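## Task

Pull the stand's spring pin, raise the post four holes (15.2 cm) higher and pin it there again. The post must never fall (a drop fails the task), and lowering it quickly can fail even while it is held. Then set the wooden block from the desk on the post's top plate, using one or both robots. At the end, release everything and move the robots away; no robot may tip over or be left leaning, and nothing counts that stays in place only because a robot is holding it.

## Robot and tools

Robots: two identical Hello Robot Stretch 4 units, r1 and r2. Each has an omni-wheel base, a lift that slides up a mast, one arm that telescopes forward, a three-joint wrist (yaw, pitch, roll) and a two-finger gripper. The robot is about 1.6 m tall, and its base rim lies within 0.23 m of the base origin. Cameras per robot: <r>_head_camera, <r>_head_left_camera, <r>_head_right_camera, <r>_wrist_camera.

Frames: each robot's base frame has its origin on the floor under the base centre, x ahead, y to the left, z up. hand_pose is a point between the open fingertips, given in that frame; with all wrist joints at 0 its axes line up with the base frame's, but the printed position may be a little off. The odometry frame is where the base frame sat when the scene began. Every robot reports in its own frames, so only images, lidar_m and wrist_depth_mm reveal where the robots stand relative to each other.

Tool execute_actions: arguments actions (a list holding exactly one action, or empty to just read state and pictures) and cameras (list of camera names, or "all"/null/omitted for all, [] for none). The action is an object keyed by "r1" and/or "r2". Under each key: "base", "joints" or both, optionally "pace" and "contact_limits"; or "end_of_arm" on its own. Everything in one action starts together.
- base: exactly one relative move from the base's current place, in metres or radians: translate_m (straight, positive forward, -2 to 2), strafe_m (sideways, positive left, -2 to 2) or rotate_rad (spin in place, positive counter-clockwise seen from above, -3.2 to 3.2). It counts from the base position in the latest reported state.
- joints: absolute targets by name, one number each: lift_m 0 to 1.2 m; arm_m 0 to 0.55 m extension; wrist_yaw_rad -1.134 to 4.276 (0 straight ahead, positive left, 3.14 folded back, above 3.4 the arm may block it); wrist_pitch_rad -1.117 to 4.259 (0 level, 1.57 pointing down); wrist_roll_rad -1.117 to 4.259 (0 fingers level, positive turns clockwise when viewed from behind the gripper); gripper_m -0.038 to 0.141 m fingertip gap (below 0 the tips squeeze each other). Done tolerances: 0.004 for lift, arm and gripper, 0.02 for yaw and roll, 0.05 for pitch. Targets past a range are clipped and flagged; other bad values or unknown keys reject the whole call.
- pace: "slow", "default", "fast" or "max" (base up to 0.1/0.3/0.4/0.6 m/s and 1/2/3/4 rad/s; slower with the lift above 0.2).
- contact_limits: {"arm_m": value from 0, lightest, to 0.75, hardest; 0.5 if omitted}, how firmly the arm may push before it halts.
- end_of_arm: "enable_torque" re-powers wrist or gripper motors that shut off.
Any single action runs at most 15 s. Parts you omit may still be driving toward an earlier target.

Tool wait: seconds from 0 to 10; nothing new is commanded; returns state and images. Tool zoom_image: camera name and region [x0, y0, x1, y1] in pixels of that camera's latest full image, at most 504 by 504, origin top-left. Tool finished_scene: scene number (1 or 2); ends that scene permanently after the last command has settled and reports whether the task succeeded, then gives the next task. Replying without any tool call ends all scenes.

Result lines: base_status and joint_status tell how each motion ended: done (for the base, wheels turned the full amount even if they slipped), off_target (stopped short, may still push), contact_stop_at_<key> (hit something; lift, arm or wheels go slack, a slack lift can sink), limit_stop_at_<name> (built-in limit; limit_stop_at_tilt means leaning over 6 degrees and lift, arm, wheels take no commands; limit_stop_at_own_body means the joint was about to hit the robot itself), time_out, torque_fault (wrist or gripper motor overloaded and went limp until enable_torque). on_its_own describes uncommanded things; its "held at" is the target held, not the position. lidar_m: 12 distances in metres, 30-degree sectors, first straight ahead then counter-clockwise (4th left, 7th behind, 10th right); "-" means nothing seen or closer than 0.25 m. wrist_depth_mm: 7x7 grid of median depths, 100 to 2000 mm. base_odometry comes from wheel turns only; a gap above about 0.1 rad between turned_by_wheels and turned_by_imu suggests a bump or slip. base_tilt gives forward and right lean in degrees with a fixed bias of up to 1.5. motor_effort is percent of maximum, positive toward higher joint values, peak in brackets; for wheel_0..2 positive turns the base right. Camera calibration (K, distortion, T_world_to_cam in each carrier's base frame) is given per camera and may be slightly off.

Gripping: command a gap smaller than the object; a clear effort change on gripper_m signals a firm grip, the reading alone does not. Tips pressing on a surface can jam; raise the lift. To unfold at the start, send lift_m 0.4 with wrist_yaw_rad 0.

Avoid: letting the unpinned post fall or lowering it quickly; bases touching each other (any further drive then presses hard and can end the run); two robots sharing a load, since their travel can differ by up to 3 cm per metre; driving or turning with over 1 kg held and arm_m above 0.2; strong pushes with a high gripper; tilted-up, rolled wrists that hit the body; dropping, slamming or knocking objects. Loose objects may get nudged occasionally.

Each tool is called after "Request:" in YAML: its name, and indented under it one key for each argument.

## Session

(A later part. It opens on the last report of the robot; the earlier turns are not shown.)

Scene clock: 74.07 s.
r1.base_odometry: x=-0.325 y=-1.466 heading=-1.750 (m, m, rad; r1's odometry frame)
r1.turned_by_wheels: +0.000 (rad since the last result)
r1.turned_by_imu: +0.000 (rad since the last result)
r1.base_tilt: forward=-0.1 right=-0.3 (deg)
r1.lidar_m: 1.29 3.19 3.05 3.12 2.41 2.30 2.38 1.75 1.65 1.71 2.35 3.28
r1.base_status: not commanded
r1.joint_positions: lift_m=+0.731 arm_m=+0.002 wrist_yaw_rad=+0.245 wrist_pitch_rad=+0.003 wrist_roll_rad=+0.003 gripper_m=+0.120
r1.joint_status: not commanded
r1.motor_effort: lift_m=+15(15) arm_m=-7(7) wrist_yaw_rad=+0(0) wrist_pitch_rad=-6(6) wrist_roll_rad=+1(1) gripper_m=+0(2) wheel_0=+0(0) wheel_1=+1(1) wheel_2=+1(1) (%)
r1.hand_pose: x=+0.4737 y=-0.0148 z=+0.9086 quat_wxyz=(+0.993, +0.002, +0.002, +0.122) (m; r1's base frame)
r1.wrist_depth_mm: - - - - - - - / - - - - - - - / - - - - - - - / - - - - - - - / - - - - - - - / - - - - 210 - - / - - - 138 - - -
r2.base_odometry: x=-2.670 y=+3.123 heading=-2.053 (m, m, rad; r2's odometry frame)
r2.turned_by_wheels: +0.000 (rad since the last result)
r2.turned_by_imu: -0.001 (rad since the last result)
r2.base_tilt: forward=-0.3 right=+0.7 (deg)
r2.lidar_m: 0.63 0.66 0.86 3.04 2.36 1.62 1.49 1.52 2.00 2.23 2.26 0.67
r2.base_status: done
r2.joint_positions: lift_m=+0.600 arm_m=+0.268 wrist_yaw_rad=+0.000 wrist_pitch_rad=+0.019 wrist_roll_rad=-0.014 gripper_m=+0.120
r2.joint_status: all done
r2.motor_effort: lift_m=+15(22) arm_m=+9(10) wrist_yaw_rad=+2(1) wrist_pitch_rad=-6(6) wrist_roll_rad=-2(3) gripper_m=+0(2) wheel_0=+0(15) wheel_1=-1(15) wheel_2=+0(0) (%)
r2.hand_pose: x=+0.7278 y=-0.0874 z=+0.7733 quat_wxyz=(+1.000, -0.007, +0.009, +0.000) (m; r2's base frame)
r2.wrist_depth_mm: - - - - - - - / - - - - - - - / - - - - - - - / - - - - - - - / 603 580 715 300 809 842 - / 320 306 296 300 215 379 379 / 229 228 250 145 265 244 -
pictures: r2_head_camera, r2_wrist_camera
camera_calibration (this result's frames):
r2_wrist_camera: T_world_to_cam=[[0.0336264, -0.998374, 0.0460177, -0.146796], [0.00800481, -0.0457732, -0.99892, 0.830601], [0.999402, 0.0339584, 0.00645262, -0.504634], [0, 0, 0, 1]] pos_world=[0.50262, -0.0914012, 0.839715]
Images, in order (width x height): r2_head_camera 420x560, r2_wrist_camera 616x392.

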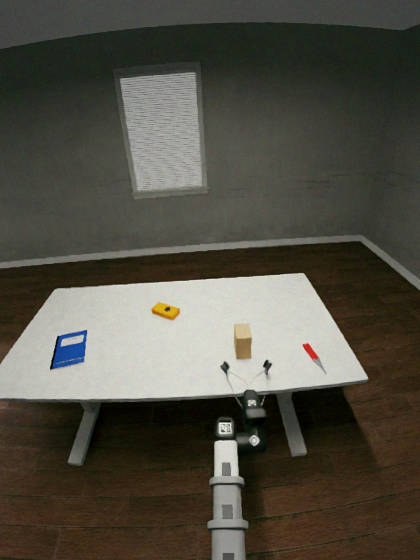

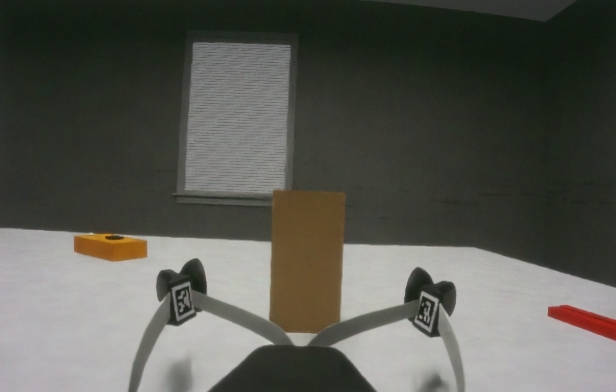

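Request:
execute_actions:
  actions:
    - {"r2":{"joints":{"arm_m":0.39,"gripper_m":0.09},"pace":"fast"}}
  cameras: []

Request:
execute_actions:
  actions:
    - {"r2":{"joints":{"gripper_m":0.02}}}
  cameras: []

Request:
execute_actions:
  actions:
    - {"r2":{"joints":{"lift_m":0.66}}}
  cameras: ["r2_head_camera","r2_wrist_camera"]

Scene clock: 76.10 s.
r1.base_odometry: x=-0.325 y=-1.466 heading=-1.750 (m, m, rad; r1's odometry frame)
r1.turned_by_wheels: +0.000 (rad since the last result)
r1.turned_by_imu: +0.000 (rad since the last result)
r1.base_tilt: forward=-0.2 right=-0.4 (deg)
r1.lidar_m: 1.29 3.18 3.04 3.13 2.42 2.29 2.36 1.75 1.64 1.71 2.33 3.30
r1.base_status: not commanded
r1.joint_positions: lift_m=+0.731 arm_m=+0.002 wrist_yaw_rad=+0.245 wrist_pitch_rad=+0.003 wrist_roll_rad=+0.003 gripper_m=+0.120
r1.joint_status: not commanded
r1.motor_effort: lift_m=+15(15) arm_m=-7(7) wrist_yaw_rad=+0(0) wrist_pitch_rad=-7(6) wrist_roll_rad=+1(0) gripper_m=+0(0) wheel_0=+0(0) wheel_1=+1(1) wheel_2=+1(1) (%)
r1.hand_pose: x=+0.4737 y=-0.0148 z=+0.9086 quat_wxyz=(+0.993, +0.002, +0.002, +0.122) (m; r1's base frame)
r1.wrist_depth_mm: - - - - - - - / - - - - - - - / - - - - - - - / - - - - - - - / - - - - - - - / - - - - 211 - - / - - - 138 - - -
r2.base_odometry: x=-2.670 y=+3.123 heading=-2.053 (m, m, rad; r2's odometry frame)
r2.turned_by_wheels: +0.000 (rad since the last result)
r2.turned_by_imu: +0.000 (rad since the last result)
r2.base_tilt: forward=-0.2 right=+0.6 (deg)
r2.lidar_m: 0.63 0.64 0.87 3.07 2.35 1.63 1.50 1.55 1.98 2.23 2.29 0.68
r2.base_status: not commanded
r2.joint_positions: lift_m=+0.600 arm_m=+0.389 wrist_yaw_rad=+0.000 wrist_pitch_rad=+0.019 wrist_roll_rad=-0.014 gripper_m=+0.090
r2.joint_status: all done
r2.motor_effort: lift_m=+15(15) arm_m=+9(7) wrist_yaw_rad=-1(1) wrist_pitch_rad=-7(6) wrist_roll_rad=-1(1) gripper_m=+0(2) wheel_0=+0(0) wheel_1=-1(1) wheel_2=+0(0) (%)
r2.hand_pose: x=+0.8479 y=-0.0874 z=+0.7733 quat_wxyz=(+1.000, -0.007, +0.009, +0.000) (m; r2's base frame)
r2.wrist_depth_mm: - - - - - - - / - - - - - - - / - - - - - - - / - - - 180 - - - / 459 654 580 180 798 - - / 319 342 195 180 200 382 379 / 229 223 236 140 244 243 -
pictures: none
No camera images: the call's "cameras" was empty. Leave "cameras" out to get every camera's image.

Scene clock: 77.60 s.
r1.base_odometry: x=-0.325 y=-1.466 heading=-1.750 (m, m, rad; r1's odometry frame)
r1.turned_by_wheels: +0.000 (rad since the last result)
r1.turned_by_imu: +0.000 (rad since the last result)
r1.base_tilt: forward=-0.2 right=-0.3 (deg)
r1.lidar_m: 1.30 3.17 3.05 3.16 2.39 2.30 2.38 1.76 1.65 1.72 2.33 3.31
r1.base_status: not commanded
r1.joint_positions: lift_m=+0.731 arm_m=+0.002 wrist_yaw_rad=+0.245 wrist_pitch_rad=+0.003 wrist_roll_rad=+0.003 gripper_m=+0.120
r1.joint_status: not commanded
r1.motor_effort: lift_m=+15(15) arm_m=-7(7) wrist_yaw_rad=+0(0) wrist_pitch_rad=-5(5) wrist_roll_rad=+1(1) gripper_m=+1(1) wheel_0=+0(0) wheel_1=+0(1) wheel_2=+1(1) (%)
r1.hand_pose: x=+0.4737 y=-0.0148 z=+0.9086 quat_wxyz=(+0.993, +0.002, +0.002, +0.122) (m; r1's base frame)
r1.wrist_depth_mm: - - - - - - - / - - - - - - - / - - - - - - - / - - - - - - - / - - - - - - - / - - - - 210 - - / - - - 138 - - -
r2.base_odometry: x=-2.670 y=+3.123 heading=-2.053 (m, m, rad; r2's odometry frame)
r2.turned_by_wheels: +0.000 (rad since the last result)
r2.turned_by_imu: +0.000 (rad since the last result)
r2.base_tilt: forward=-0.2 right=+0.5 (deg)
r2.lidar_m: 0.62 0.63 0.86 3.06 2.35 1.62 1.48 1.55 2.02 2.24 2.30 0.68
r2.base_status: not commanded
r2.joint_positions: lift_m=+0.600 arm_m=+0.389 wrist_yaw_rad=+0.001 wrist_pitch_rad=+0.019 wrist_roll_rad=-0.014 gripper_m=+0.020
r2.joint_status: all done
r2.motor_effort: lift_m=+15(15) arm_m=+8(8) wrist_yaw_rad=-2(1) wrist_pitch_rad=-6(6) wrist_roll_rad=-2(1) gripper_m=-21(19) wheel_0=+0(0) wheel_1=-1(1) wheel_2=+0(1) (%)
r2.hand_pose: x=+0.8479 y=-0.0872 z=+0.7733 quat_wxyz=(+1.000, -0.007, +0.009, +0.000) (m; r2's base frame)
r2.wrist_depth_mm: - - - - - - - / - - - - - - - / - - - - - - - / - - - 167 - - - / 459 654 683 167 661 - - / 317 334 187 167 182 379 377 / 229 218 247 134 244 241 -
pictures: none
No camera images: the call's "cameras" was empty. Leave "cameras" out to get every camera's image.

Scene clock: 78.77 s.
r1.base_odometry: x=-0.325 y=-1.466 heading=-1.750 (m, m, rad; r1's odometry frame)
r1.turned_by_wheels: +0.000 (rad since the last result)
r1.turned_by_imu: +0.000 (rad since the last result)
r1.base_tilt: forward=-0.2 right=-0.3 (deg)
r1.lidar_m: 1.28 3.20 3.03 3.15 2.39 2.28 2.38 1.76 1.65 1.69 2.35 3.31
r1.base_status: not commanded
r1.joint_positions: lift_m=+0.731 arm_m=+0.002 wrist_yaw_rad=+0.245 wrist_pitch_rad=+0.003 wrist_roll_rad=+0.003 gripper_m=+0.120
r1.joint_status: not commanded
r1.motor_effort: lift_m=+15(15) arm_m=-7(7) wrist_yaw_rad=+0(0) wrist_pitch_rad=-7(6) wrist_roll_rad=+1(0) gripper_m=+1(0) wheel_0=+0(0) wheel_1=+1(1) wheel_2=+1(1) (%)
r1.hand_pose: x=+0.4737 y=-0.0148 z=+0.9086 quat_wxyz=(+0.993, +0.002, +0.002, +0.122) (m; r1's base frame)
r1.wrist_depth_mm: - - - - - - - / - - - - - - - / - - - - - - - / - - - - - - - / - - - - - - - / - - - - 210 - - / - - - 138 - - -
r2.base_odometry: x=-2.670 y=+3.123 heading=-2.053 (m, m, rad; r2's odometry frame)
r2.turned_by_wheels: +0.000 (rad since the last result)
r2.turned_by_imu: +0.000 (rad since the last result)
r2.base_tilt: forward=-0.2 right=+0.5 (deg)
r2.lidar_m: 0.64 0.66 0.86 3.06 2.36 1.64 1.49 1.54 1.99 2.23 2.29 0.66
r2.base_status: not commanded
r2.joint_positions: lift_m=+0.659 arm_m=+0.389 wrist_yaw_rad=+0.000 wrist_pitch_rad=+0.022 wrist_roll_rad=-0.014 gripper_m=+0.020
r2.joint_status: all done
r2.motor_effort: lift_m=+27(27) arm_m=+9(8) wrist_yaw_rad=+0(0) wrist_pitch_rad=-16(18) wrist_roll_rad=-3(1) gripper_m=-22(21) wheel_0=+0(0) wheel_1=-1(1) wheel_2=+0(0) (%)
r2.hand_pose: x=+0.8479 y=-0.0873 z=+0.8312 quat_wxyz=(+1.000, -0.007, +0.011, +0.000) (m; r2's base frame)
r2.wrist_depth_mm: - - - - - - - / - - - - - - - / - - - - - - - / - - - 167 - - - / - - - 167 - - - / 436 484 187 167 182 559 627 / 340 327 370 134 364 359 384
pictures: r2_head_camera, r2_wrist_camera
camera_calibration (this result's frames):
r2_wrist_camera: T_world_to_cam=[[0.0339289, -0.99837, 0.0458904, -0.153611], [0.00420825, -0.0457737, -0.998943, 0.890751], [0.999415, 0.0340862, 0.00264834, -0.621806], [0, 0, 0, 1]] pos_world=[0.622905, -0.091393, 0.898505]
Images, in order (width x height): r2_head_camera 420x560, r2_wrist_camera 616x392.

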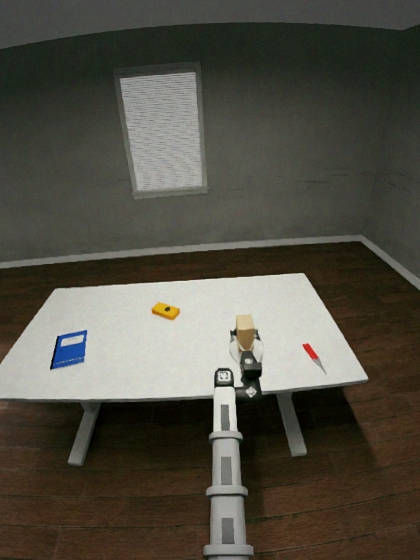

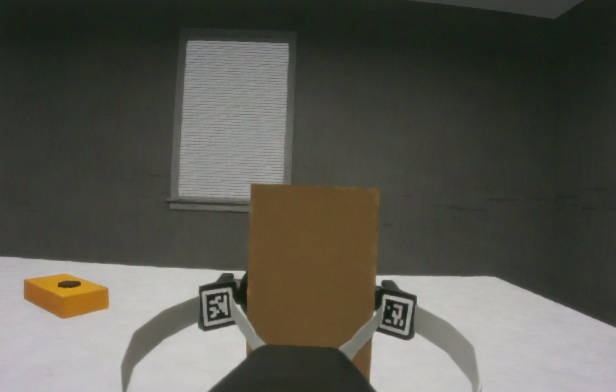

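Request:
execute_actions:
  actions: []
  cameras: ["r2_head_camera","r2_wrist_camera","r2_head_left_camera"]

Scene clock: 80.47 s.
r1.base_odometry: x=-0.325 y=-1.466 heading=-1.750 (m, m, rad; r1's odometry frame)
r1.turned_by_wheels: +0.000 (rad since the last result)
r1.turned_by_imu: +0.000 (rad since the last result)
r1.base_tilt: forward=-0.2 right=-0.4 (deg)
r1.lidar_m: 1.25 3.17 3.04 3.14 2.40 2.29 2.39 1.76 1.64 1.72 2.35 3.30
r1.base_status: not commanded
r1.joint_positions: lift_m=+0.731 arm_m=+0.002 wrist_yaw_rad=+0.245 wrist_pitch_rad=+0.003 wrist_roll_rad=+0.003 gripper_m=+0.120
r1.joint_status: not commanded
r1.motor_effort: lift_m=+15(15) arm_m=-7(7) wrist_yaw_rad=+1(0) wrist_pitch_rad=-5(6) wrist_roll_rad=+0(0) gripper_m=+1(0) wheel_0=+0(0) wheel_1=+1(1) wheel_2=+1(1) (%)
r1.hand_pose: x=+0.4737 y=-0.0148 z=+0.9086 quat_wxyz=(+0.993, +0.002, +0.002, +0.122) (m; r1's base frame)
r1.wrist_depth_mm: - - - - - - - / - - - - - - - / - - - - - - - / - - - - - - - / - - - - - - - / - - - - 209 - - / - - - 138 - - -
r2.base_odometry: x=-2.670 y=+3.123 heading=-2.053 (m, m, rad; r2's odometry frame)
r2.turned_by_wheels: +0.000 (rad since the last result)
r2.turned_by_imu: +0.000 (rad since the last result)
r2.base_tilt: forward=-0.2 right=+0.5 (deg)
r2.lidar_m: 0.64 0.64 0.85 3.05 2.34 1.61 1.50 1.56 2.02 2.24 2.25 0.66
r2.base_status: not commanded
r2.joint_positions: lift_m=+0.659 arm_m=+0.389 wrist_yaw_rad=+0.000 wrist_pitch_rad=+0.022 wrist_roll_rad=-0.014 gripper_m=+0.020
r2.joint_status: all done
r2.motor_effort: lift_m=+26(27) arm_m=+9(8) wrist_yaw_rad=-2(0) wrist_pitch_rad=-16(18) wrist_roll_rad=-1(1) gripper_m=-19(21) wheel_0=+0(0) wheel_1=-1(1) wheel_2=-1(0) (%)
r2.hand_pose: x=+0.8479 y=-0.0873 z=+0.8312 quat_wxyz=(+1.000, -0.007, +0.011, +0.000) (m; r2's base frame)
r2.wrist_depth_mm: - - - - - - - / - - - - - - - / - - - - - - - / - - - 168 - - - / - - - 167 - - - / 439 488 188 168 182 559 634 / 342 325 368 134 364 362 384
pictures: r2_head_camera, r2_head_left_camera, r2_wrist_camera
camera_calibration (this result's frames):
r2_wrist_camera: T_world_to_cam=[[0.0339288, -0.99837, 0.0458906, -0.153611], [0.00420817, -0.0457739, -0.998943, 0.890751], [0.999415, 0.034086, 0.00264826, -0.621806], [0, 0, 0, 1]] pos_world=[0.622906, -0.091393, 0.898505]
Images, in order (width x height): r2_head_camera 420x560, r2_head_left_camera 420x672, r2_wrist_camera 616x392.

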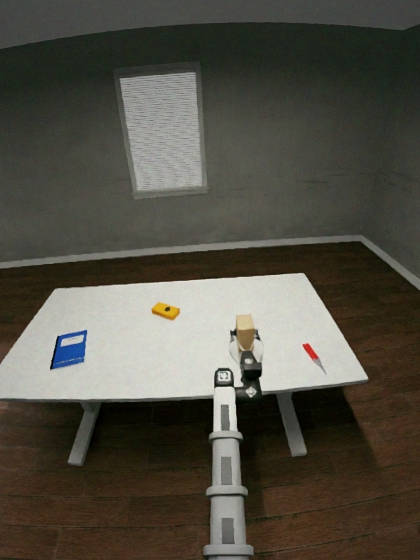

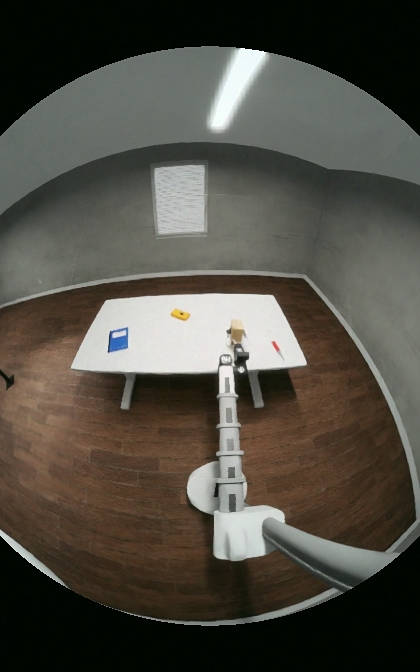

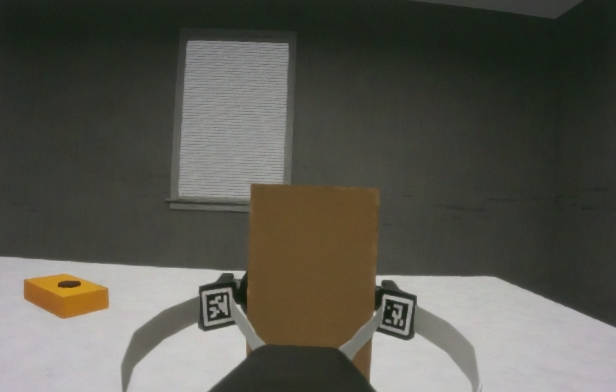

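Request:
execute_actions:
  actions:
    - {"r2":{"base":{"rotate_rad":1.36},"joints":{"arm_m":0.02,"lift_m":0.70},"pace":"fast"}}
  cameras: ["r2_head_camera","r2_wrist_camera"]

Scene clock: 82.80 s.
r1.base_odometry: x=-0.325 y=-1.466 heading=-1.750 (m, m, rad; r1's odometry frame)
r1.turned_by_wheels: +0.000 (rad since the last result)
r1.turned_by_imu: +0.000 (rad since the last result)
r1.base_tilt: forward=-0.1 right=-0.4 (deg)
r1.lidar_m: 1.27 3.17 3.05 3.14 2.42 2.30 2.40 1.77 1.66 1.71 2.36 3.30
r1.base_status: not commanded
r1.joint_positions: lift_m=+0.731 arm_m=+0.002 wrist_yaw_rad=+0.245 wrist_pitch_rad=+0.003 wrist_roll_rad=+0.003 gripper_m=+0.120
r1.joint_status: not commanded
r1.motor_effort: lift_m=+15(15) arm_m=-7(7) wrist_yaw_rad=+0(0) wrist_pitch_rad=-7(7) wrist_roll_rad=+2(0) gripper_m=+0(0) wheel_0=+0(0) wheel_1=+1(1) wheel_2=+1(1) (%)
r1.hand_pose: x=+0.4737 y=-0.0148 z=+0.9086 quat_wxyz=(+0.993, +0.002, +0.002, +0.122) (m; r1's base frame)
r1.wrist_depth_mm: - - - - - - - / - - - - - - - / - - - - - - - / - - - - - - - / - - - - - - - / - - - - 210 - - / - - - 138 - - -
r2.base_odometry: x=-2.670 y=+3.123 heading=-0.694 (m, m, rad; r2's odometry frame)
r2.turned_by_wheels: +1.359 (rad since the last result)
r2.turned_by_imu: +1.375 (rad since the last result)
r2.base_tilt: forward=-0.2 right=+0.6 (deg)
r2.lidar_m: 0.44 3.16 1.77 1.50 1.50 1.74 2.23 2.25 0.75 0.62 0.62 0.73
r2.base_status: done
r2.joint_positions: lift_m=+0.700 arm_m=+0.022 wrist_yaw_rad=+0.000 wrist_pitch_rad=+0.023 wrist_roll_rad=-0.014 gripper_m=+0.020
r2.joint_status: all done
r2.motor_effort: lift_m=+26(28) arm_m=-8(12) wrist_yaw_rad=+3(9) wrist_pitch_rad=-18(19) wrist_roll_rad=+0(1) gripper_m=-17(22) wheel_0=-5(12) wheel_1=-3(10) wheel_2=-1(10) (%)
r2.hand_pose: x=+0.4808 y=-0.0875 z=+0.8712 quat_wxyz=(+1.000, -0.007, +0.011, +0.000) (m; r2's base frame)
r2.wrist_depth_mm: - - - - - - - / - - - - - - - / - - - - - - - / - - - 168 - - - / - - - 167 - - - / - - 187 167 182 788 699 / 1863 1756 1983 133 1983 1983 530
pictures: r2_head_camera, r2_wrist_camera
camera_calibration (this result's frames):
r2_wrist_camera: T_world_to_cam=[[0.0334955, -0.998385, 0.0458832, -0.142908], [0.00403632, -0.0457734, -0.998944, 0.932345], [0.999431, 0.0336454, 0.00249659, -0.254996], [0, 0, 0, 1]] pos_world=[0.255875, -0.0914211, 0.938554]
Images, in order (width x height): r2_head_camera 420x560, r2_wrist_camera 616x392.

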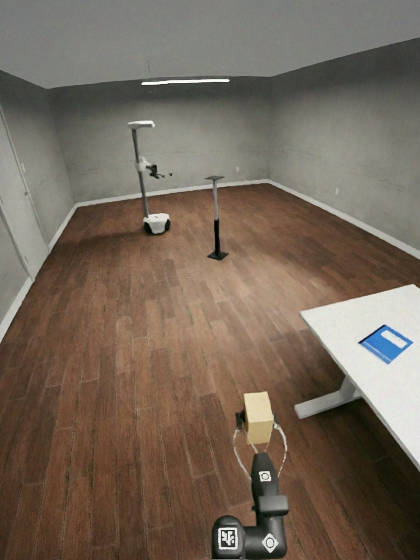

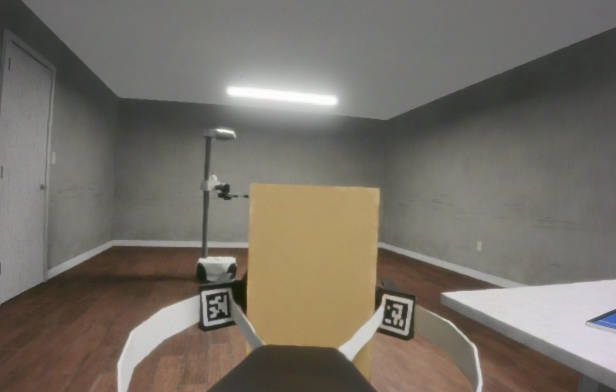

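Request:
execute_actions:
  actions:
    - {"r2":{"base":{"translate_m":2.0},"joints":{"lift_m":0.89},"pace":"max"}}
  cameras: ["r2_head_camera","r2_wrist_camera"]

Scene clock: 89.80 s.
r1.base_odometry: x=-0.325 y=-1.466 heading=-1.750 (m, m, rad; r1's odometry frame)
r1.turned_by_wheels: +0.000 (rad since the last result)
r1.turned_by_imu: -0.001 (rad since the last result)
r1.base_tilt: forward=-0.1 right=-0.2 (deg)
r1.lidar_m: 1.28 3.17 3.02 3.13 2.41 2.31 2.39 1.78 1.64 1.73 2.32 2.06
r1.base_status: not commanded
r1.joint_positions: lift_m=+0.731 arm_m=+0.002 wrist_yaw_rad=+0.245 wrist_pitch_rad=+0.003 wrist_roll_rad=+0.003 gripper_m=+0.120
r1.joint_status: not commanded
r1.motor_effort: lift_m=+15(15) arm_m=-7(7) wrist_yaw_rad=+0(1) wrist_pitch_rad=-6(6) wrist_roll_rad=+1(1) gripper_m=-1(0) wheel_0=+0(0) wheel_1=+1(1) wheel_2=+1(1) (%)
r1.hand_pose: x=+0.4737 y=-0.0148 z=+0.9086 quat_wxyz=(+0.993, +0.002, +0.002, +0.122) (m; r1's base frame)
r1.wrist_depth_mm: - - - - - - - / - - - - - - 1808 / - - - - - - - / - - - - - - - / - - - - - - - / - - - - 209 - - / - - - 138 - 1983 1808
r2.base_odometry: x=-1.132 y=+1.844 heading=-0.693 (m, m, rad; r2's odometry frame)
r2.turned_by_wheels: +0.001 (rad since the last result)
r2.turned_by_imu: -0.007 (rad since the last result)
r2.base_tilt: forward=-0.1 right=+0.7 (deg)
r2.lidar_m: 0.96 1.80 2.42 2.08 2.06 2.39 4.06 1.00 1.15 2.66 2.66 3.04
r2.base_status: done
r2.joint_positions: lift_m=+0.890 arm_m=+0.021 wrist_yaw_rad=+0.000 wrist_pitch_rad=+0.023 wrist_roll_rad=-0.014 gripper_m=+0.020
r2.joint_status: all done
r2.motor_effort: lift_m=+22(27) arm_m=-8(8) wrist_yaw_rad=+3(1) wrist_pitch_rad=-17(20) wrist_roll_rad=-1(2) gripper_m=-20(22) wheel_0=+4(10) wheel_1=+3(10) wheel_2=+1(13) (%)
r2.hand_pose: x=+0.4808 y=-0.0874 z=+1.0615 quat_wxyz=(+1.000, -0.007, +0.011, +0.000) (m; r2's base frame)
r2.wrist_depth_mm: - - - - - - - / - - - - - - - / - - - - - - - / - - - 168 - - - / - - - 168 - - - / - - 186 167 182 - - / - 1863 - 134 - - -
pictures: r2_head_camera, r2_wrist_camera
camera_calibration (this result's frames):
r2_wrist_camera: T_world_to_cam=[[0.0337419, -0.998377, 0.0458845, -0.151686], [0.00409093, -0.0457723, -0.998944, 1.12244], [0.999422, 0.0338939, 0.00253984, -0.255437], [0, 0, 0, 1]] pos_world=[0.255815, -0.0914053, 1.12886]
Images, in order (width x height): r2_head_camera 420x560, r2_wrist_camera 616x392.

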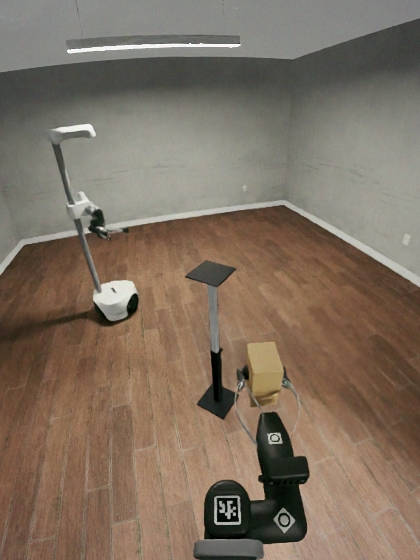

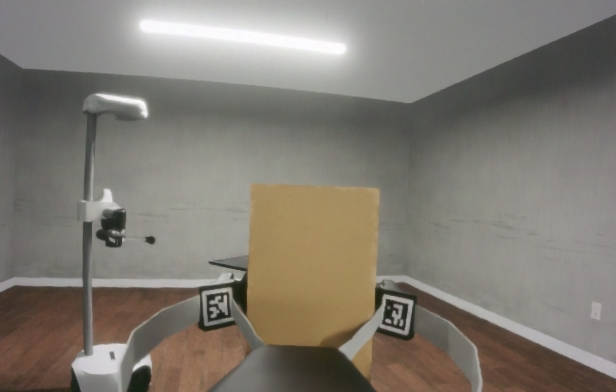

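Request:
zoom_image:
  camera: "r2_head_camera"
  region: [150, 230, 330, 430]

Region (150, 230, 330, 430) of r2_head_camera's 420x560 image, scaled by 2.520, with more detail than that image has; it fills the left 454 columns of this view, and the rest is white.

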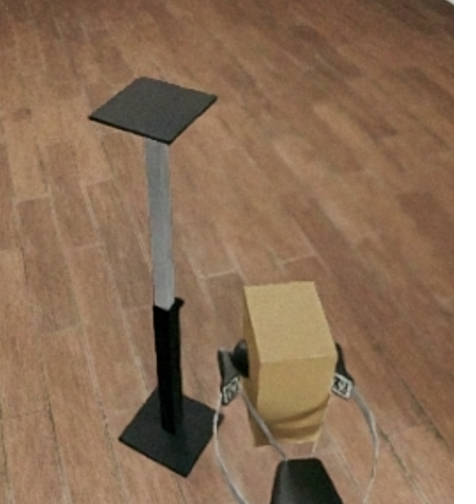

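Request:
execute_actions:
  actions:
    - {"r2":{"base":{"strafe_m":0.11},"joints":{"arm_m":0.40},"pace":"fast"}}
  cameras: ["r2_head_camera","r2_wrist_camera","r1_head_camera"]

Request:
zoom_image:
  camera: "r2_head_camera"
  region: [160, 200, 320, 360]

Request:
zoom_image:
  camera: "r1_head_camera"
  region: [130, 150, 330, 350]

Scene clock: 93.70 s.
r1.base_odometry: x=-0.325 y=-1.466 heading=-1.750 (m, m, rad; r1's odometry frame)
r1.turned_by_wheels: +0.000 (rad since the last result)
r1.turned_by_imu: +0.000 (rad since the last result)
r1.base_tilt: forward=-0.1 right=-0.3 (deg)
r1.lidar_m: 1.29 3.16 3.04 3.16 2.40 2.29 2.38 1.76 1.65 1.71 2.31 1.77
r1.base_status: not commanded
r1.joint_positions: lift_m=+0.731 arm_m=+0.002 wrist_yaw_rad=+0.245 wrist_pitch_rad=+0.003 wrist_roll_rad=+0.003 gripper_m=+0.120
r1.joint_status: not commanded
r1.motor_effort: lift_m=+15(15) arm_m=-7(7) wrist_yaw_rad=+0(0) wrist_pitch_rad=-6(6) wrist_roll_rad=+1(0) gripper_m=+0(0) wheel_0=+0(0) wheel_1=+1(1) wheel_2=+1(1) (%)
r1.hand_pose: x=+0.4737 y=-0.0148 z=+0.9086 quat_wxyz=(+0.993, +0.002, +0.002, +0.122) (m; r1's base frame)
r1.wrist_depth_mm: - - - - - - - / - - - - - - - / - - - - - - 1661 / - - - - - - - / - - - - - - - / - - - - 210 - - / - - - 138 - - 1661
r2.base_odometry: x=-1.061 y=+1.929 heading=-0.693 (m, m, rad; r2's odometry frame)
r2.turned_by_wheels: +0.000 (rad since the last result)
r2.turned_by_imu: -0.001 (rad since the last result)
r2.base_tilt: forward=-0.1 right=+0.7 (deg)
r2.lidar_m: 0.84 1.74 2.26 1.98 1.97 2.26 3.81 1.06 1.20 2.75 2.76 3.16
r2.base_status: done
r2.joint_positions: lift_m=+0.890 arm_m=+0.399 wrist_yaw_rad=+0.000 wrist_pitch_rad=+0.022 wrist_roll_rad=-0.014 gripper_m=+0.020
r2.joint_status: all done
r2.motor_effort: lift_m=+22(22) arm_m=+8(8) wrist_yaw_rad=-2(5) wrist_pitch_rad=-17(17) wrist_roll_rad=-1(2) gripper_m=-20(20) wheel_0=+0(14) wheel_1=+0(13) wheel_2=+0(2) (%)
r2.hand_pose: x=+0.8579 y=-0.0874 z=+1.0616 quat_wxyz=(+1.000, -0.007, +0.011, +0.000) (m; r2's base frame)
r2.wrist_depth_mm: - - - - - - - / - - - - - - - / - - - - - - - / - - - 167 - - - / - - - 167 - - - / - - 187 167 182 - - / - - - 134 - - -
pictures: r1_head_camera, r2_head_camera, r2_wrist_camera
camera_calibration (this result's frames):
r2_wrist_camera: T_world_to_cam=[[0.0338413, -0.998373, 0.0458885, -0.16447], [0.00421098, -0.045772, -0.998943, 1.12082], [0.999418, 0.0339988, 0.00265515, -0.63242], [0, 0, 0, 1]] pos_world=[0.632898, -0.0913987, 1.12887]
Images, in order (width x height): r1_head_camera 420x560, r2_head_camera 420x560, r2_wrist_camera 616x392.

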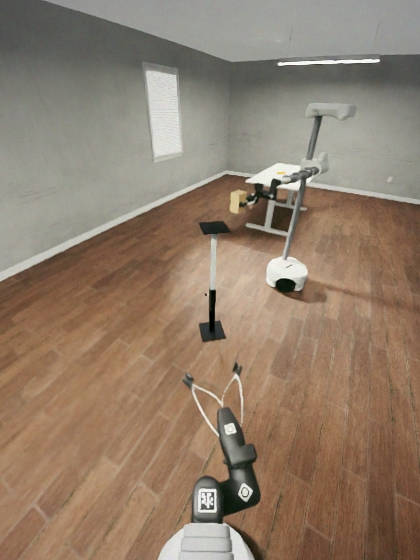

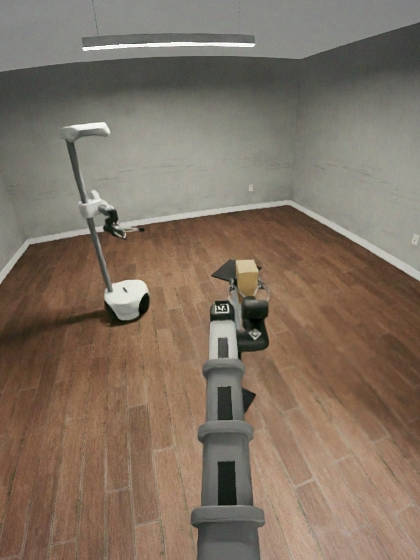

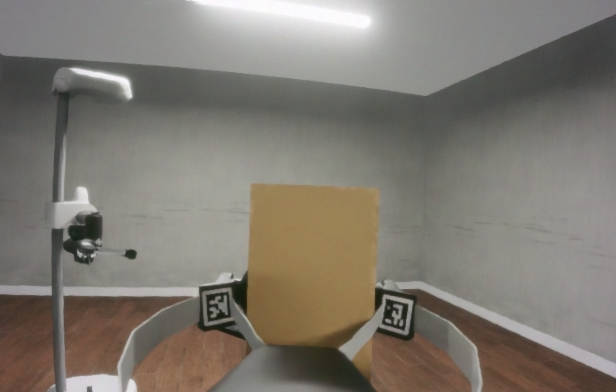

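Region (160, 200, 320, 360) of r2_head_camera's 420x560 image, scaled by 3.150, with more detail than that image has.

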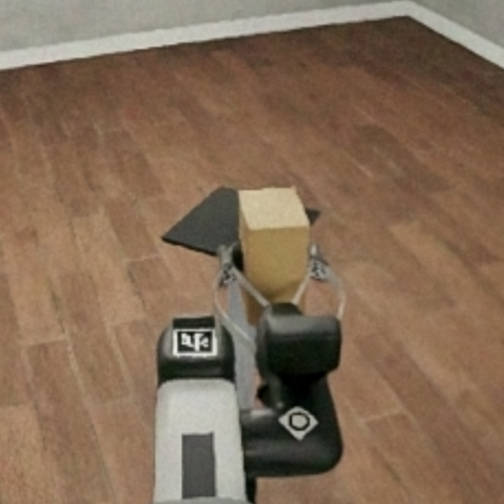

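Region (130, 150, 330, 350) of r1_head_camera's 420x560 image, scaled by 2.520, with more detail than that image has.

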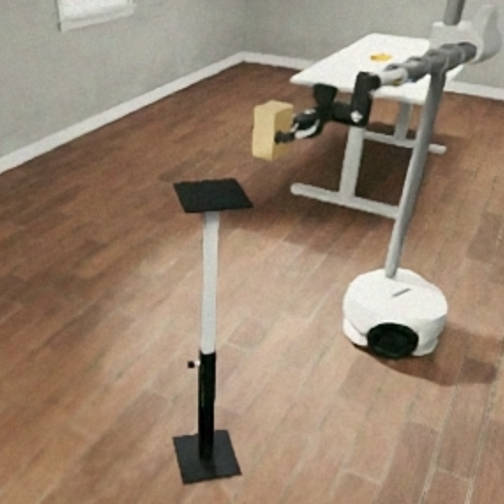

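Request:
execute_actions:
  actions:
    - {"r2":{"base":{"translate_m":0.10},"joints":{"arm_m":0.51}}}
  cameras: ["r2_head_camera","r2_wrist_camera","r1_head_camera","r1_wrist_camera"]

Request:
zoom_image:
  camera: "r2_head_camera"
  region: [160, 200, 320, 360]

Request:
zoom_image:
  camera: "r1_head_camera"
  region: [160, 170, 280, 290]

Scene clock: 96.90 s.
r1.base_odometry: x=-0.325 y=-1.466 heading=-1.750 (m, m, rad; r1's odometry frame)
r1.turned_by_wheels: +0.000 (rad since the last result)
r1.turned_by_imu: +0.000 (rad since the last result)
r1.base_tilt: forward=-0.1 right=-0.4 (deg)
r1.lidar_m: 1.26 3.17 3.04 3.12 2.43 2.31 2.40 1.76 1.65 1.72 2.35 1.74
r1.base_status: not commanded
r1.joint_positions: lift_m=+0.731 arm_m=+0.002 wrist_yaw_rad=+0.245 wrist_pitch_rad=+0.003 wrist_roll_rad=+0.003 gripper_m=+0.120
r1.joint_status: not commanded
r1.motor_effort: lift_m=+15(15) arm_m=-7(7) wrist_yaw_rad=+0(0) wrist_pitch_rad=-7(7) wrist_roll_rad=+0(0) gripper_m=+0(0) wheel_0=+0(0) wheel_1=+1(1) wheel_2=+1(1) (%)
r1.hand_pose: x=+0.4737 y=-0.0148 z=+0.9086 quat_wxyz=(+0.993, +0.002, +0.002, +0.122) (m; r1's base frame)
r1.wrist_depth_mm: - - - - - - - / - - - - - - 1661 / - - - - - - 1661 / - - - - - - - / - - - - - - - / - - - - 211 - - / - - - 138 - - -
r2.base_odometry: x=-0.984 y=+1.865 heading=-0.693 (m, m, rad; r2's odometry frame)
r2.turned_by_wheels: +0.001 (rad since the last result)
r2.turned_by_imu: +0.000 (rad since the last result)
r2.base_tilt: forward=-0.1 right=+0.6 (deg)
r2.lidar_m: 0.91 1.66 2.34 2.00 2.00 2.31 3.90 1.14 1.30 2.73 2.74 3.13
r2.base_status: done
r2.joint_positions: lift_m=+0.890 arm_m=+0.509 wrist_yaw_rad=+0.000 wrist_pitch_rad=+0.023 wrist_roll_rad=-0.014 gripper_m=+0.020
r2.joint_status: all done
r2.motor_effort: lift_m=+23(22) arm_m=+8(10) wrist_yaw_rad=-1(0) wrist_pitch_rad=-16(17) wrist_roll_rad=-2(0) gripper_m=-20(22) wheel_0=+4(11) wheel_1=+3(10) wheel_2=+1(8) (%)
r2.hand_pose: x=+0.9679 y=-0.0873 z=+1.0615 quat_wxyz=(+1.000, -0.007, +0.011, +0.000) (m; r2's base frame)
r2.wrist_depth_mm: - - - - - - - / 1229 - - - - - - / - - - - - - - / - - - 168 - - - / 1098 - - 167 - - - / - - 187 167 182 - - / - - - 134 - - -
pictures: r1_head_camera, r1_wrist_camera, r2_head_camera, r2_wrist_camera
camera_calibration (this result's frames):
r1_wrist_camera: T_world_to_cam=[[0.246709, -0.96868, 0.0281898, -0.159396], [0.0184551, -0.0243874, -0.999532, 0.957293], [0.968914, 0.247113, 0.0118605, -0.240204], [0, 0, 0, 1]] pos_world=[0.254395, -0.0717005, 0.964187]
r2_wrist_camera: T_world_to_cam=[[0.0338666, -0.998372, 0.0458847, -0.168206], [0.00410099, -0.0457718, -0.998944, 1.12044], [0.999418, 0.034019, 0.00254418, -0.742235], [0, 0, 0, 1]] pos_world=[0.742904, -0.0913974, 1.12886]
Images, in order (width x height): r1_head_camera 420x560, r1_wrist_camera 616x392, r2_head_camera 420x560, r2_wrist_camera 616x392.

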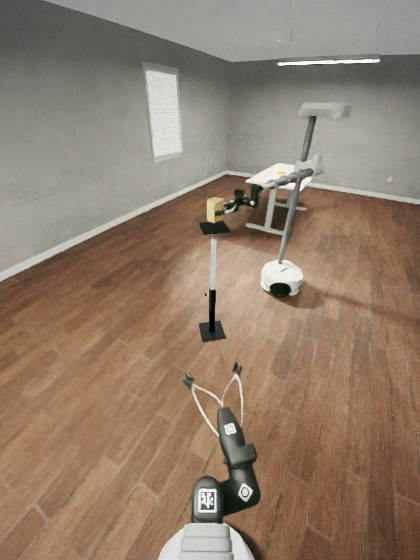

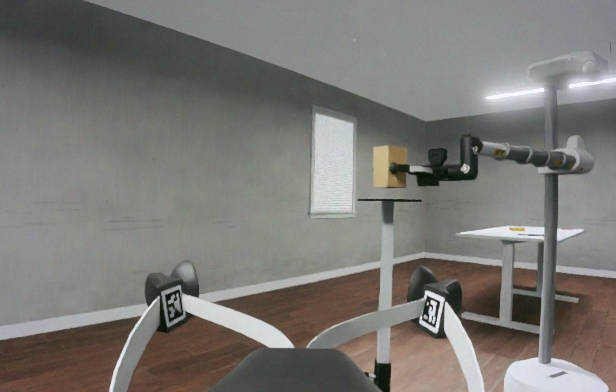

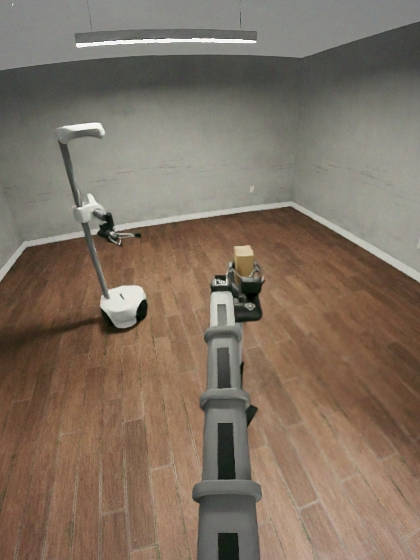

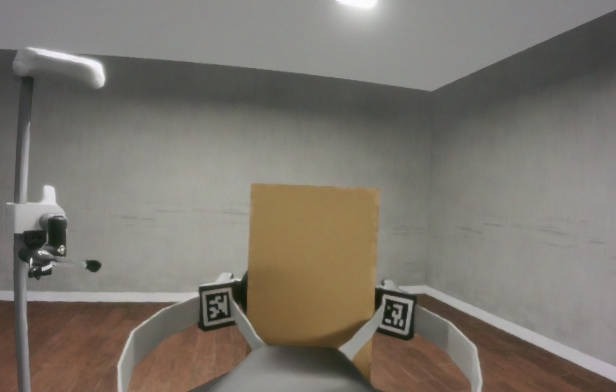

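Region (160, 200, 320, 360) of r2_head_camera's 420x560 image, scaled by 3.150, with more detail than that image has.

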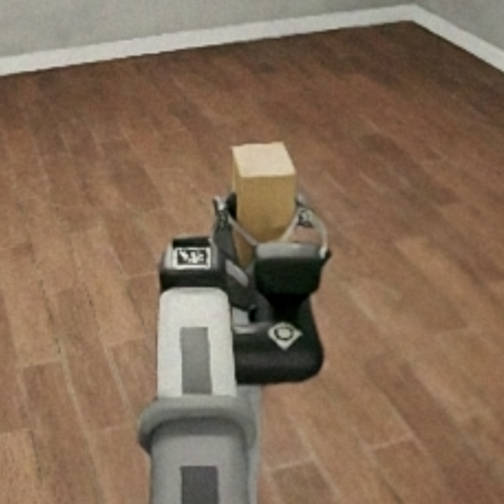

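Region (160, 170, 280, 290) of r1_head_camera's 420x560 image, scaled by 4.200, with more detail than that image has.

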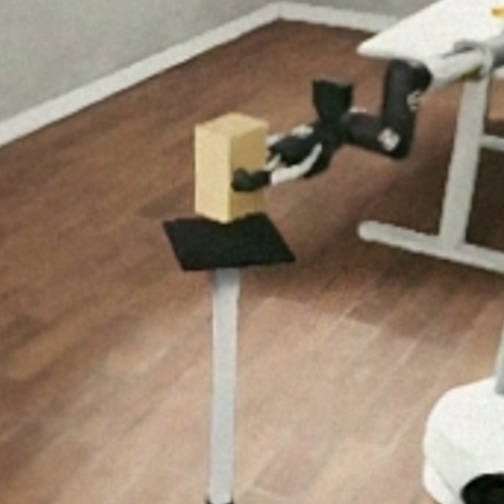

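Request:
zoom_image:
  camera: "r1_wrist_camera"
  region: [340, 130, 460, 230]

Region (340, 130, 460, 230) of r1_wrist_camera's 616x392 image, scaled by 4.200.

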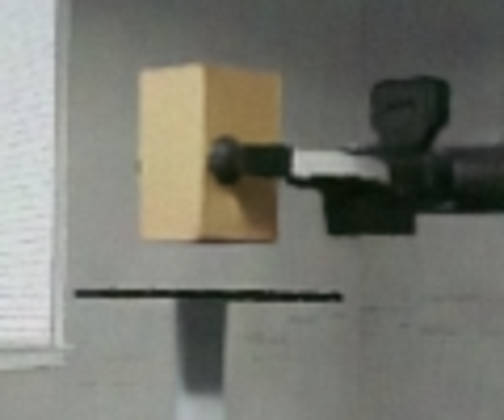

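Request:
execute_actions:
  actions:
    - {"r2":{"joints":{"lift_m":0.857},"pace":"slow"}}
  cameras: ["r1_head_camera","r1_wrist_camera"]

Request:
zoom_image:
  camera: "r1_wrist_camera"
  region: [340, 130, 460, 230]

Request:
zoom_image:
  camera: "r1_head_camera"
  region: [160, 170, 280, 290]

Scene clock: 99.47 s.
r1.base_odometry: x=-0.325 y=-1.466 heading=-1.750 (m, m, rad; r1's odometry frame)
r1.turned_by_wheels: +0.000 (rad since the last result)
r1.turned_by_imu: +0.000 (rad since the last result)
r1.base_tilt: forward=-0.1 right=-0.4 (deg)
r1.lidar_m: 1.25 3.19 3.04 3.12 2.41 2.29 2.39 1.74 1.61 1.73 2.36 1.76
r1.base_status: not commanded
r1.joint_positions: lift_m=+0.731 arm_m=+0.002 wrist_yaw_rad=+0.245 wrist_pitch_rad=+0.003 wrist_roll_rad=+0.003 gripper_m=+0.120
r1.joint_status: not commanded
r1.motor_effort: lift_m=+15(15) arm_m=-7(7) wrist_yaw_rad=+0(0) wrist_pitch_rad=-7(6) wrist_roll_rad=+1(0) gripper_m=+0(0) wheel_0=+0(0) wheel_1=+1(1) wheel_2=+1(1) (%)
r1.hand_pose: x=+0.4737 y=-0.0148 z=+0.9086 quat_wxyz=(+0.993, +0.002, +0.002, +0.122) (m; r1's base frame)
r1.wrist_depth_mm: - - - - - - - / - - - - - - 1661 / - - - - - - - / - - - - - - - / - - - - - - - / - - - - 209 - - / - - - 138 - - -
r2.base_odometry: x=-0.984 y=+1.865 heading=-0.693 (m, m, rad; r2's odometry frame)
r2.turned_by_wheels: +0.000 (rad since the last result)
r2.turned_by_imu: -0.001 (rad since the last result)
r2.base_tilt: forward=-0.1 right=+0.5 (deg)
r2.lidar_m: 0.92 1.67 2.31 2.00 2.00 2.31 3.88 1.12 1.32 2.74 2.74 3.12
r2.base_status: not commanded
r2.joint_positions: lift_m=+0.857 arm_m=+0.509 wrist_yaw_rad=+0.000 wrist_pitch_rad=+0.023 wrist_roll_rad=-0.014 gripper_m=+0.020
r2.joint_status: all done
r2.motor_effort: lift_m=+16(23) arm_m=+9(8) wrist_yaw_rad=-1(1) wrist_pitch_rad=-17(16) wrist_roll_rad=+0(1) gripper_m=-21(23) wheel_0=+4(4) wheel_1=+3(3) wheel_2=+1(1) (%)
r2.hand_pose: x=+0.9679 y=-0.0874 z=+1.0291 quat_wxyz=(+1.000, -0.007, +0.011, +0.000) (m; r2's base frame)
r2.wrist_depth_mm: - - - - - - - / 1430 - - - - - - / - - - - - - - / - - - 168 - - - / 1098 - - 168 - - - / - - 187 167 181 - - / - 1983 259 133 253 - -
pictures: r1_head_camera, r1_wrist_camera
camera_calibration (this result's frames):
r1_wrist_camera: T_world_to_cam=[[0.246709, -0.96868, 0.0281897, -0.159396], [0.0184552, -0.0243873, -0.999532, 0.957293], [0.968914, 0.247113, 0.0118607, -0.240204], [0, 0, 0, 1]] pos_world=[0.254395, -0.0717005, 0.964187]
Images, in order (width x height): r1_head_camera 420x560, r1_wrist_camera 616x392.

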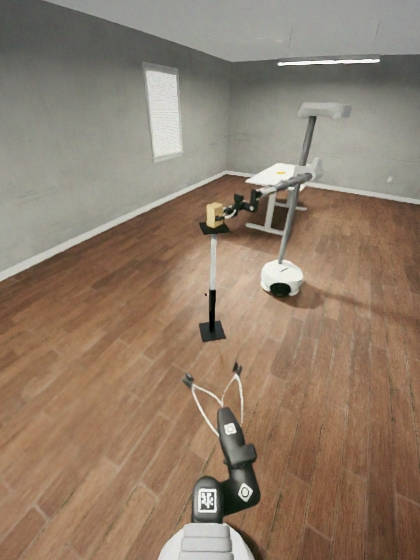

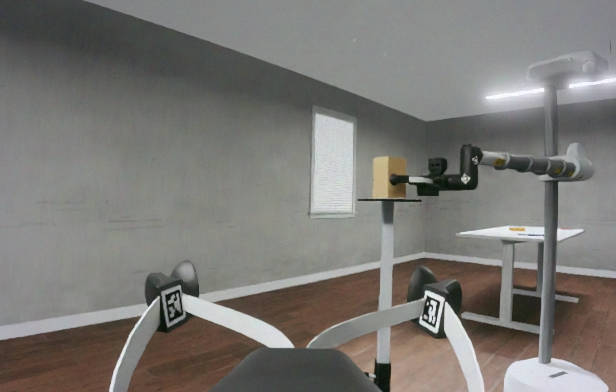

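Region (340, 130, 460, 230) of r1_wrist_camera's 616x392 image, scaled by 4.200.

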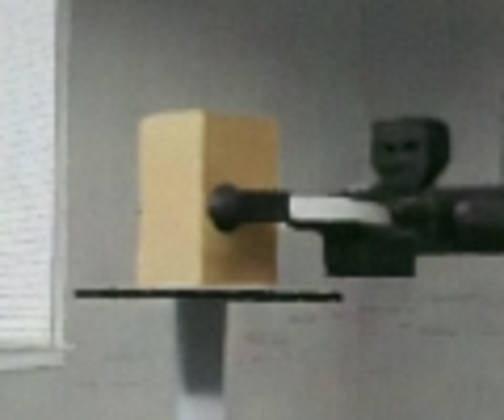

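Region (160, 170, 280, 290) of r1_head_camera's 420x560 image, scaled by 4.200, with more detail than that image has.

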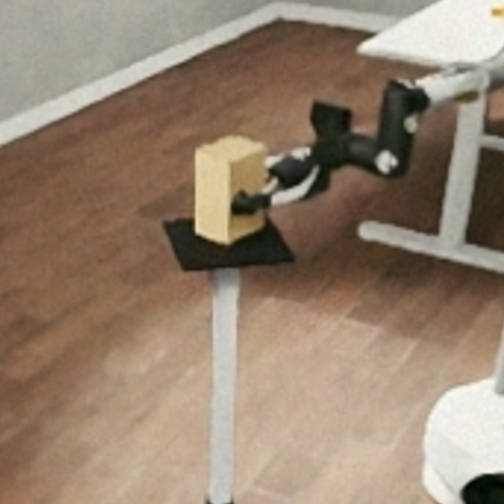

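Request:
execute_actions:
  actions:
    - {"r2":{"joints":{"lift_m":0.852},"pace":"slow"}}
  cameras: []

Scene clock: 100.43 s.
r1.base_odometry: x=-0.325 y=-1.466 heading=-1.750 (m, m, rad; r1's odometry frame)
r1.turned_by_wheels: +0.000 (rad since the last result)
r1.turned_by_imu: +0.000 (rad since the last result)
r1.base_tilt: forward=-0.1 right=-0.4 (deg)
r1.lidar_m: 1.28 3.18 3.02 3.14 2.41 2.30 2.41 1.79 1.64 1.71 2.35 1.74
r1.base_status: not commanded
r1.joint_positions: lift_m=+0.731 arm_m=+0.002 wrist_yaw_rad=+0.245 wrist_pitch_rad=+0.003 wrist_roll_rad=+0.003 gripper_m=+0.120
r1.joint_status: not commanded
r1.motor_effort: lift_m=+15(15) arm_m=-7(7) wrist_yaw_rad=+0(0) wrist_pitch_rad=-5(6) wrist_roll_rad=+1(1) gripper_m=-1(1) wheel_0=+0(0) wheel_1=+1(1) wheel_2=+1(1) (%)
r1.hand_pose: x=+0.4737 y=-0.0148 z=+0.9086 quat_wxyz=(+0.993, +0.002, +0.002, +0.122) (m; r1's base frame)
r1.wrist_depth_mm: - - - - - - - / - - - - - - 1576 / - - - - - - - / - - - - - - - / - - - - - - - / - - - - 210 - - / - - - 138 - - -
r2.base_odometry: x=-0.984 y=+1.865 heading=-0.693 (m, m, rad; r2's odometry frame)
r2.turned_by_wheels: +0.000 (rad since the last result)
r2.turned_by_imu: +0.000 (rad since the last result)
r2.base_tilt: forward=-0.1 right=+0.7 (deg)
r2.lidar_m: 0.94 1.64 2.31 2.00 2.00 2.28 3.88 1.13 1.30 2.75 2.72 3.15
r2.base_status: not commanded
r2.joint_positions: lift_m=+0.852 arm_m=+0.509 wrist_yaw_rad=+0.000 wrist_pitch_rad=+0.021 wrist_roll_rad=-0.014 gripper_m=+0.020
r2.joint_status: all done
r2.motor_effort: lift_m=+15(14) arm_m=+8(8) wrist_yaw_rad=+2(1) wrist_pitch_rad=-14(18) wrist_roll_rad=+0(1) gripper_m=-20(19) wheel_0=+4(4) wheel_1=+3(3) wheel_2=+1(1) (%)
r2.hand_pose: x=+0.9679 y=-0.0874 z=+1.0244 quat_wxyz=(+1.000, -0.007, +0.011, +0.000) (m; r2's base frame)
r2.wrist_depth_mm: - - - - - - - / - - - - - - - / - - - - - - - / - - - 168 - - - / 1098 - - 167 - - - / - - 187 167 182 - - / - 228 248 134 245 - -
pictures: none
No camera images: the call's "cameras" was empty. Leave "cameras" out to get every camera's image.

Touching. Open.

Request:
execute_actions:
  actions:
    - {"r2":{"joints":{"gripper_m":0.12}}}
  cameras: []

Request:
execute_actions:
  actions:
    - {"r2":{"base":{"translate_m":-0.15},"joints":{"arm_m":0.1},"pace":"fast"}}
  cameras: ["r1_head_camera","r2_wrist_camera","r2_head_camera"]

Scene clock: 102.90 s.
r1.base_odometry: x=-0.325 y=-1.466 heading=-1.750 (m, m, rad; r1's odometry frame)
r1.turned_by_wheels: +0.000 (rad since the last result)
r1.turned_by_imu: +0.000 (rad since the last result)
r1.base_tilt: forward=-0.1 right=-0.4 (deg)
r1.lidar_m: 1.26 3.18 3.04 3.15 2.41 2.30 2.39 1.75 1.64 1.72 2.35 1.76
r1.base_status: not commanded
r1.joint_positions: lift_m=+0.731 arm_m=+0.002 wrist_yaw_rad=+0.245 wrist_pitch_rad=+0.003 wrist_roll_rad=+0.003 gripper_m=+0.120
r1.joint_status: not commanded
r1.motor_effort: lift_m=+15(15) arm_m=-7(7) wrist_yaw_rad=+0(0) wrist_pitch_rad=-5(6) wrist_roll_rad=+0(0) gripper_m=+1(0) wheel_0=+0(0) wheel_1=+1(1) wheel_2=+1(1) (%)
r1.hand_pose: x=+0.4737 y=-0.0148 z=+0.9086 quat_wxyz=(+0.993, +0.002, +0.002, +0.122) (m; r1's base frame)
r1.wrist_depth_mm: - - - - - - - / - - - - - - 1708 / - - - - - - - / - - - - - - - / - - - - - - - / - - - - 210 - - / - - - 138 - - -
r2.base_odometry: x=-0.984 y=+1.865 heading=-0.693 (m, m, rad; r2's odometry frame)
r2.turned_by_wheels: +0.000 (rad since the last result)
r2.turned_by_imu: -0.001 (rad since the last result)
r2.base_tilt: forward=-0.2 right=+0.5 (deg)
r2.lidar_m: 0.92 1.66 2.34 2.01 1.98 2.30 3.90 1.14 1.29 2.73 2.75 3.14
r2.base_status: not commanded
r2.joint_positions: lift_m=+0.852 arm_m=+0.509 wrist_yaw_rad=+0.000 wrist_pitch_rad=+0.019 wrist_roll_rad=-0.014 gripper_m=+0.120
r2.joint_status: all done
r2.motor_effort: lift_m=+15(15) arm_m=+9(8) wrist_yaw_rad=+1(3) wrist_pitch_rad=-7(14) wrist_roll_rad=-1(0) gripper_m=+1(19) wheel_0=+4(4) wheel_1=+3(3) wheel_2=+1(1) (%)
r2.hand_pose: x=+0.9679 y=-0.0874 z=+1.0251 quat_wxyz=(+1.000, -0.007, +0.010, +0.000) (m; r2's base frame)
r2.wrist_depth_mm: - - - - - - - / 1281 - - - - - - / - - - - - - - / - - - 179 - - - / 1078 - - 179 - - - / - - 199 179 200 - - / - - 238 145 248 - -
pictures: none
No camera images: the call's "cameras" was empty. Leave "cameras" out to get every camera's image.

Scene clock: 104.83 s.
r1.base_odometry: x=-0.325 y=-1.466 heading=-1.750 (m, m, rad; r1's odometry frame)
r1.turned_by_wheels: +0.000 (rad since the last result)
r1.turned_by_imu: +0.000 (rad since the last result)
r1.base_tilt: forward=-0.2 right=-0.3 (deg)
r1.lidar_m: 1.26 3.18 3.03 3.14 2.41 2.30 2.40 1.77 1.64 1.70 2.33 1.83
r1.base_status: not commanded
r1.joint_positions: lift_m=+0.731 arm_m=+0.002 wrist_yaw_rad=+0.245 wrist_pitch_rad=+0.003 wrist_roll_rad=+0.003 gripper_m=+0.120
r1.joint_status: not commanded
r1.motor_effort: lift_m=+15(15) arm_m=-7(7) wrist_yaw_rad=+0(0) wrist_pitch_rad=-5(6) wrist_roll_rad=+1(0) gripper_m=+1(1) wheel_0=+0(0) wheel_1=+1(1) wheel_2=+1(1) (%)
r1.hand_pose: x=+0.4737 y=-0.0148 z=+0.9086 quat_wxyz=(+0.993, +0.002, +0.002, +0.122) (m; r1's base frame)
r1.wrist_depth_mm: - - - - - - - / - - - - - - - / - - - - - - - / - - - - - - - / - - - - - - - / - - - - 210 - - / - - - 138 - - 1661
r2.base_odometry: x=-1.100 y=+1.961 heading=-0.694 (m, m, rad; r2's odometry frame)
r2.turned_by_wheels: -0.001 (rad since the last result)
r2.turned_by_imu: -0.001 (rad since the last result)
r2.base_tilt: forward=-0.2 right=+0.7 (deg)
r2.lidar_m: 1.00 1.79 2.26 1.96 1.95 2.26 3.80 1.02 1.14 2.76 2.78 3.19
r2.base_status: done
r2.joint_positions: lift_m=+0.852 arm_m=+0.102 wrist_yaw_rad=+0.000 wrist_pitch_rad=+0.019 wrist_roll_rad=-0.014 gripper_m=+0.120
r2.joint_status: all done
r2.motor_effort: lift_m=+15(15) arm_m=-8(10) wrist_yaw_rad=+2(1) wrist_pitch_rad=-6(7) wrist_roll_rad=-1(2) gripper_m=-1(0) wheel_0=-3(9) wheel_1=-3(9) wheel_2=-3(12) (%)
r2.hand_pose: x=+0.5608 y=-0.0875 z=+1.0252 quat_wxyz=(+1.000, -0.007, +0.009, +0.000) (m; r2's base frame)
r2.wrist_depth_mm: - - - - - - - / - - - - - - - / - - - - - - - / - - - - - - - / - - - - - - - / - - - - 215 - - / - 1808 - 145 - - -
pictures: r1_head_camera, r2_head_camera, r2_wrist_camera
camera_calibration (this result's frames):
r2_wrist_camera: T_world_to_cam=[[0.0332488, -0.998388, 0.0460087, -0.152665], [0.00779279, -0.0457738, -0.998921, 1.08373], [0.999417, 0.0335715, 0.00625831, -0.339184], [0, 0, 0, 1]] pos_world=[0.335617, -0.0914258, 1.09171]
Images, in order (width x height): r1_head_camera 420x560, r2_head_camera 420x560, r2_wrist_camera 616x392.

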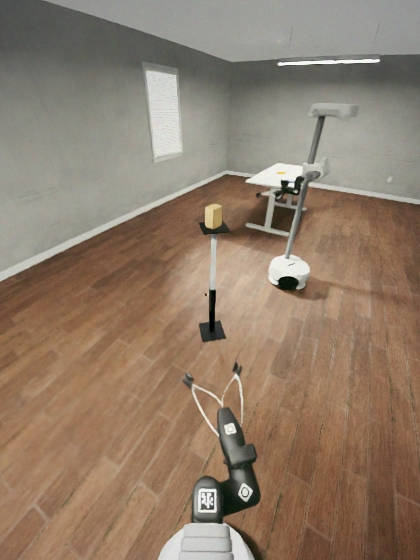

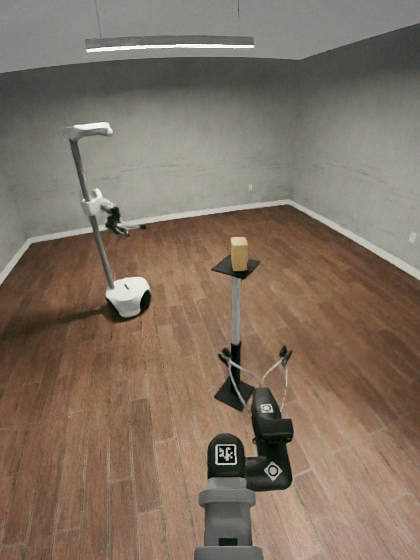

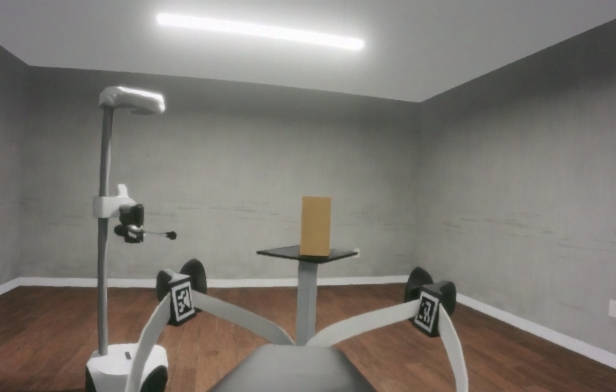

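Request:
finished_scene:
  scene: 1

The scene is finished: the task was done.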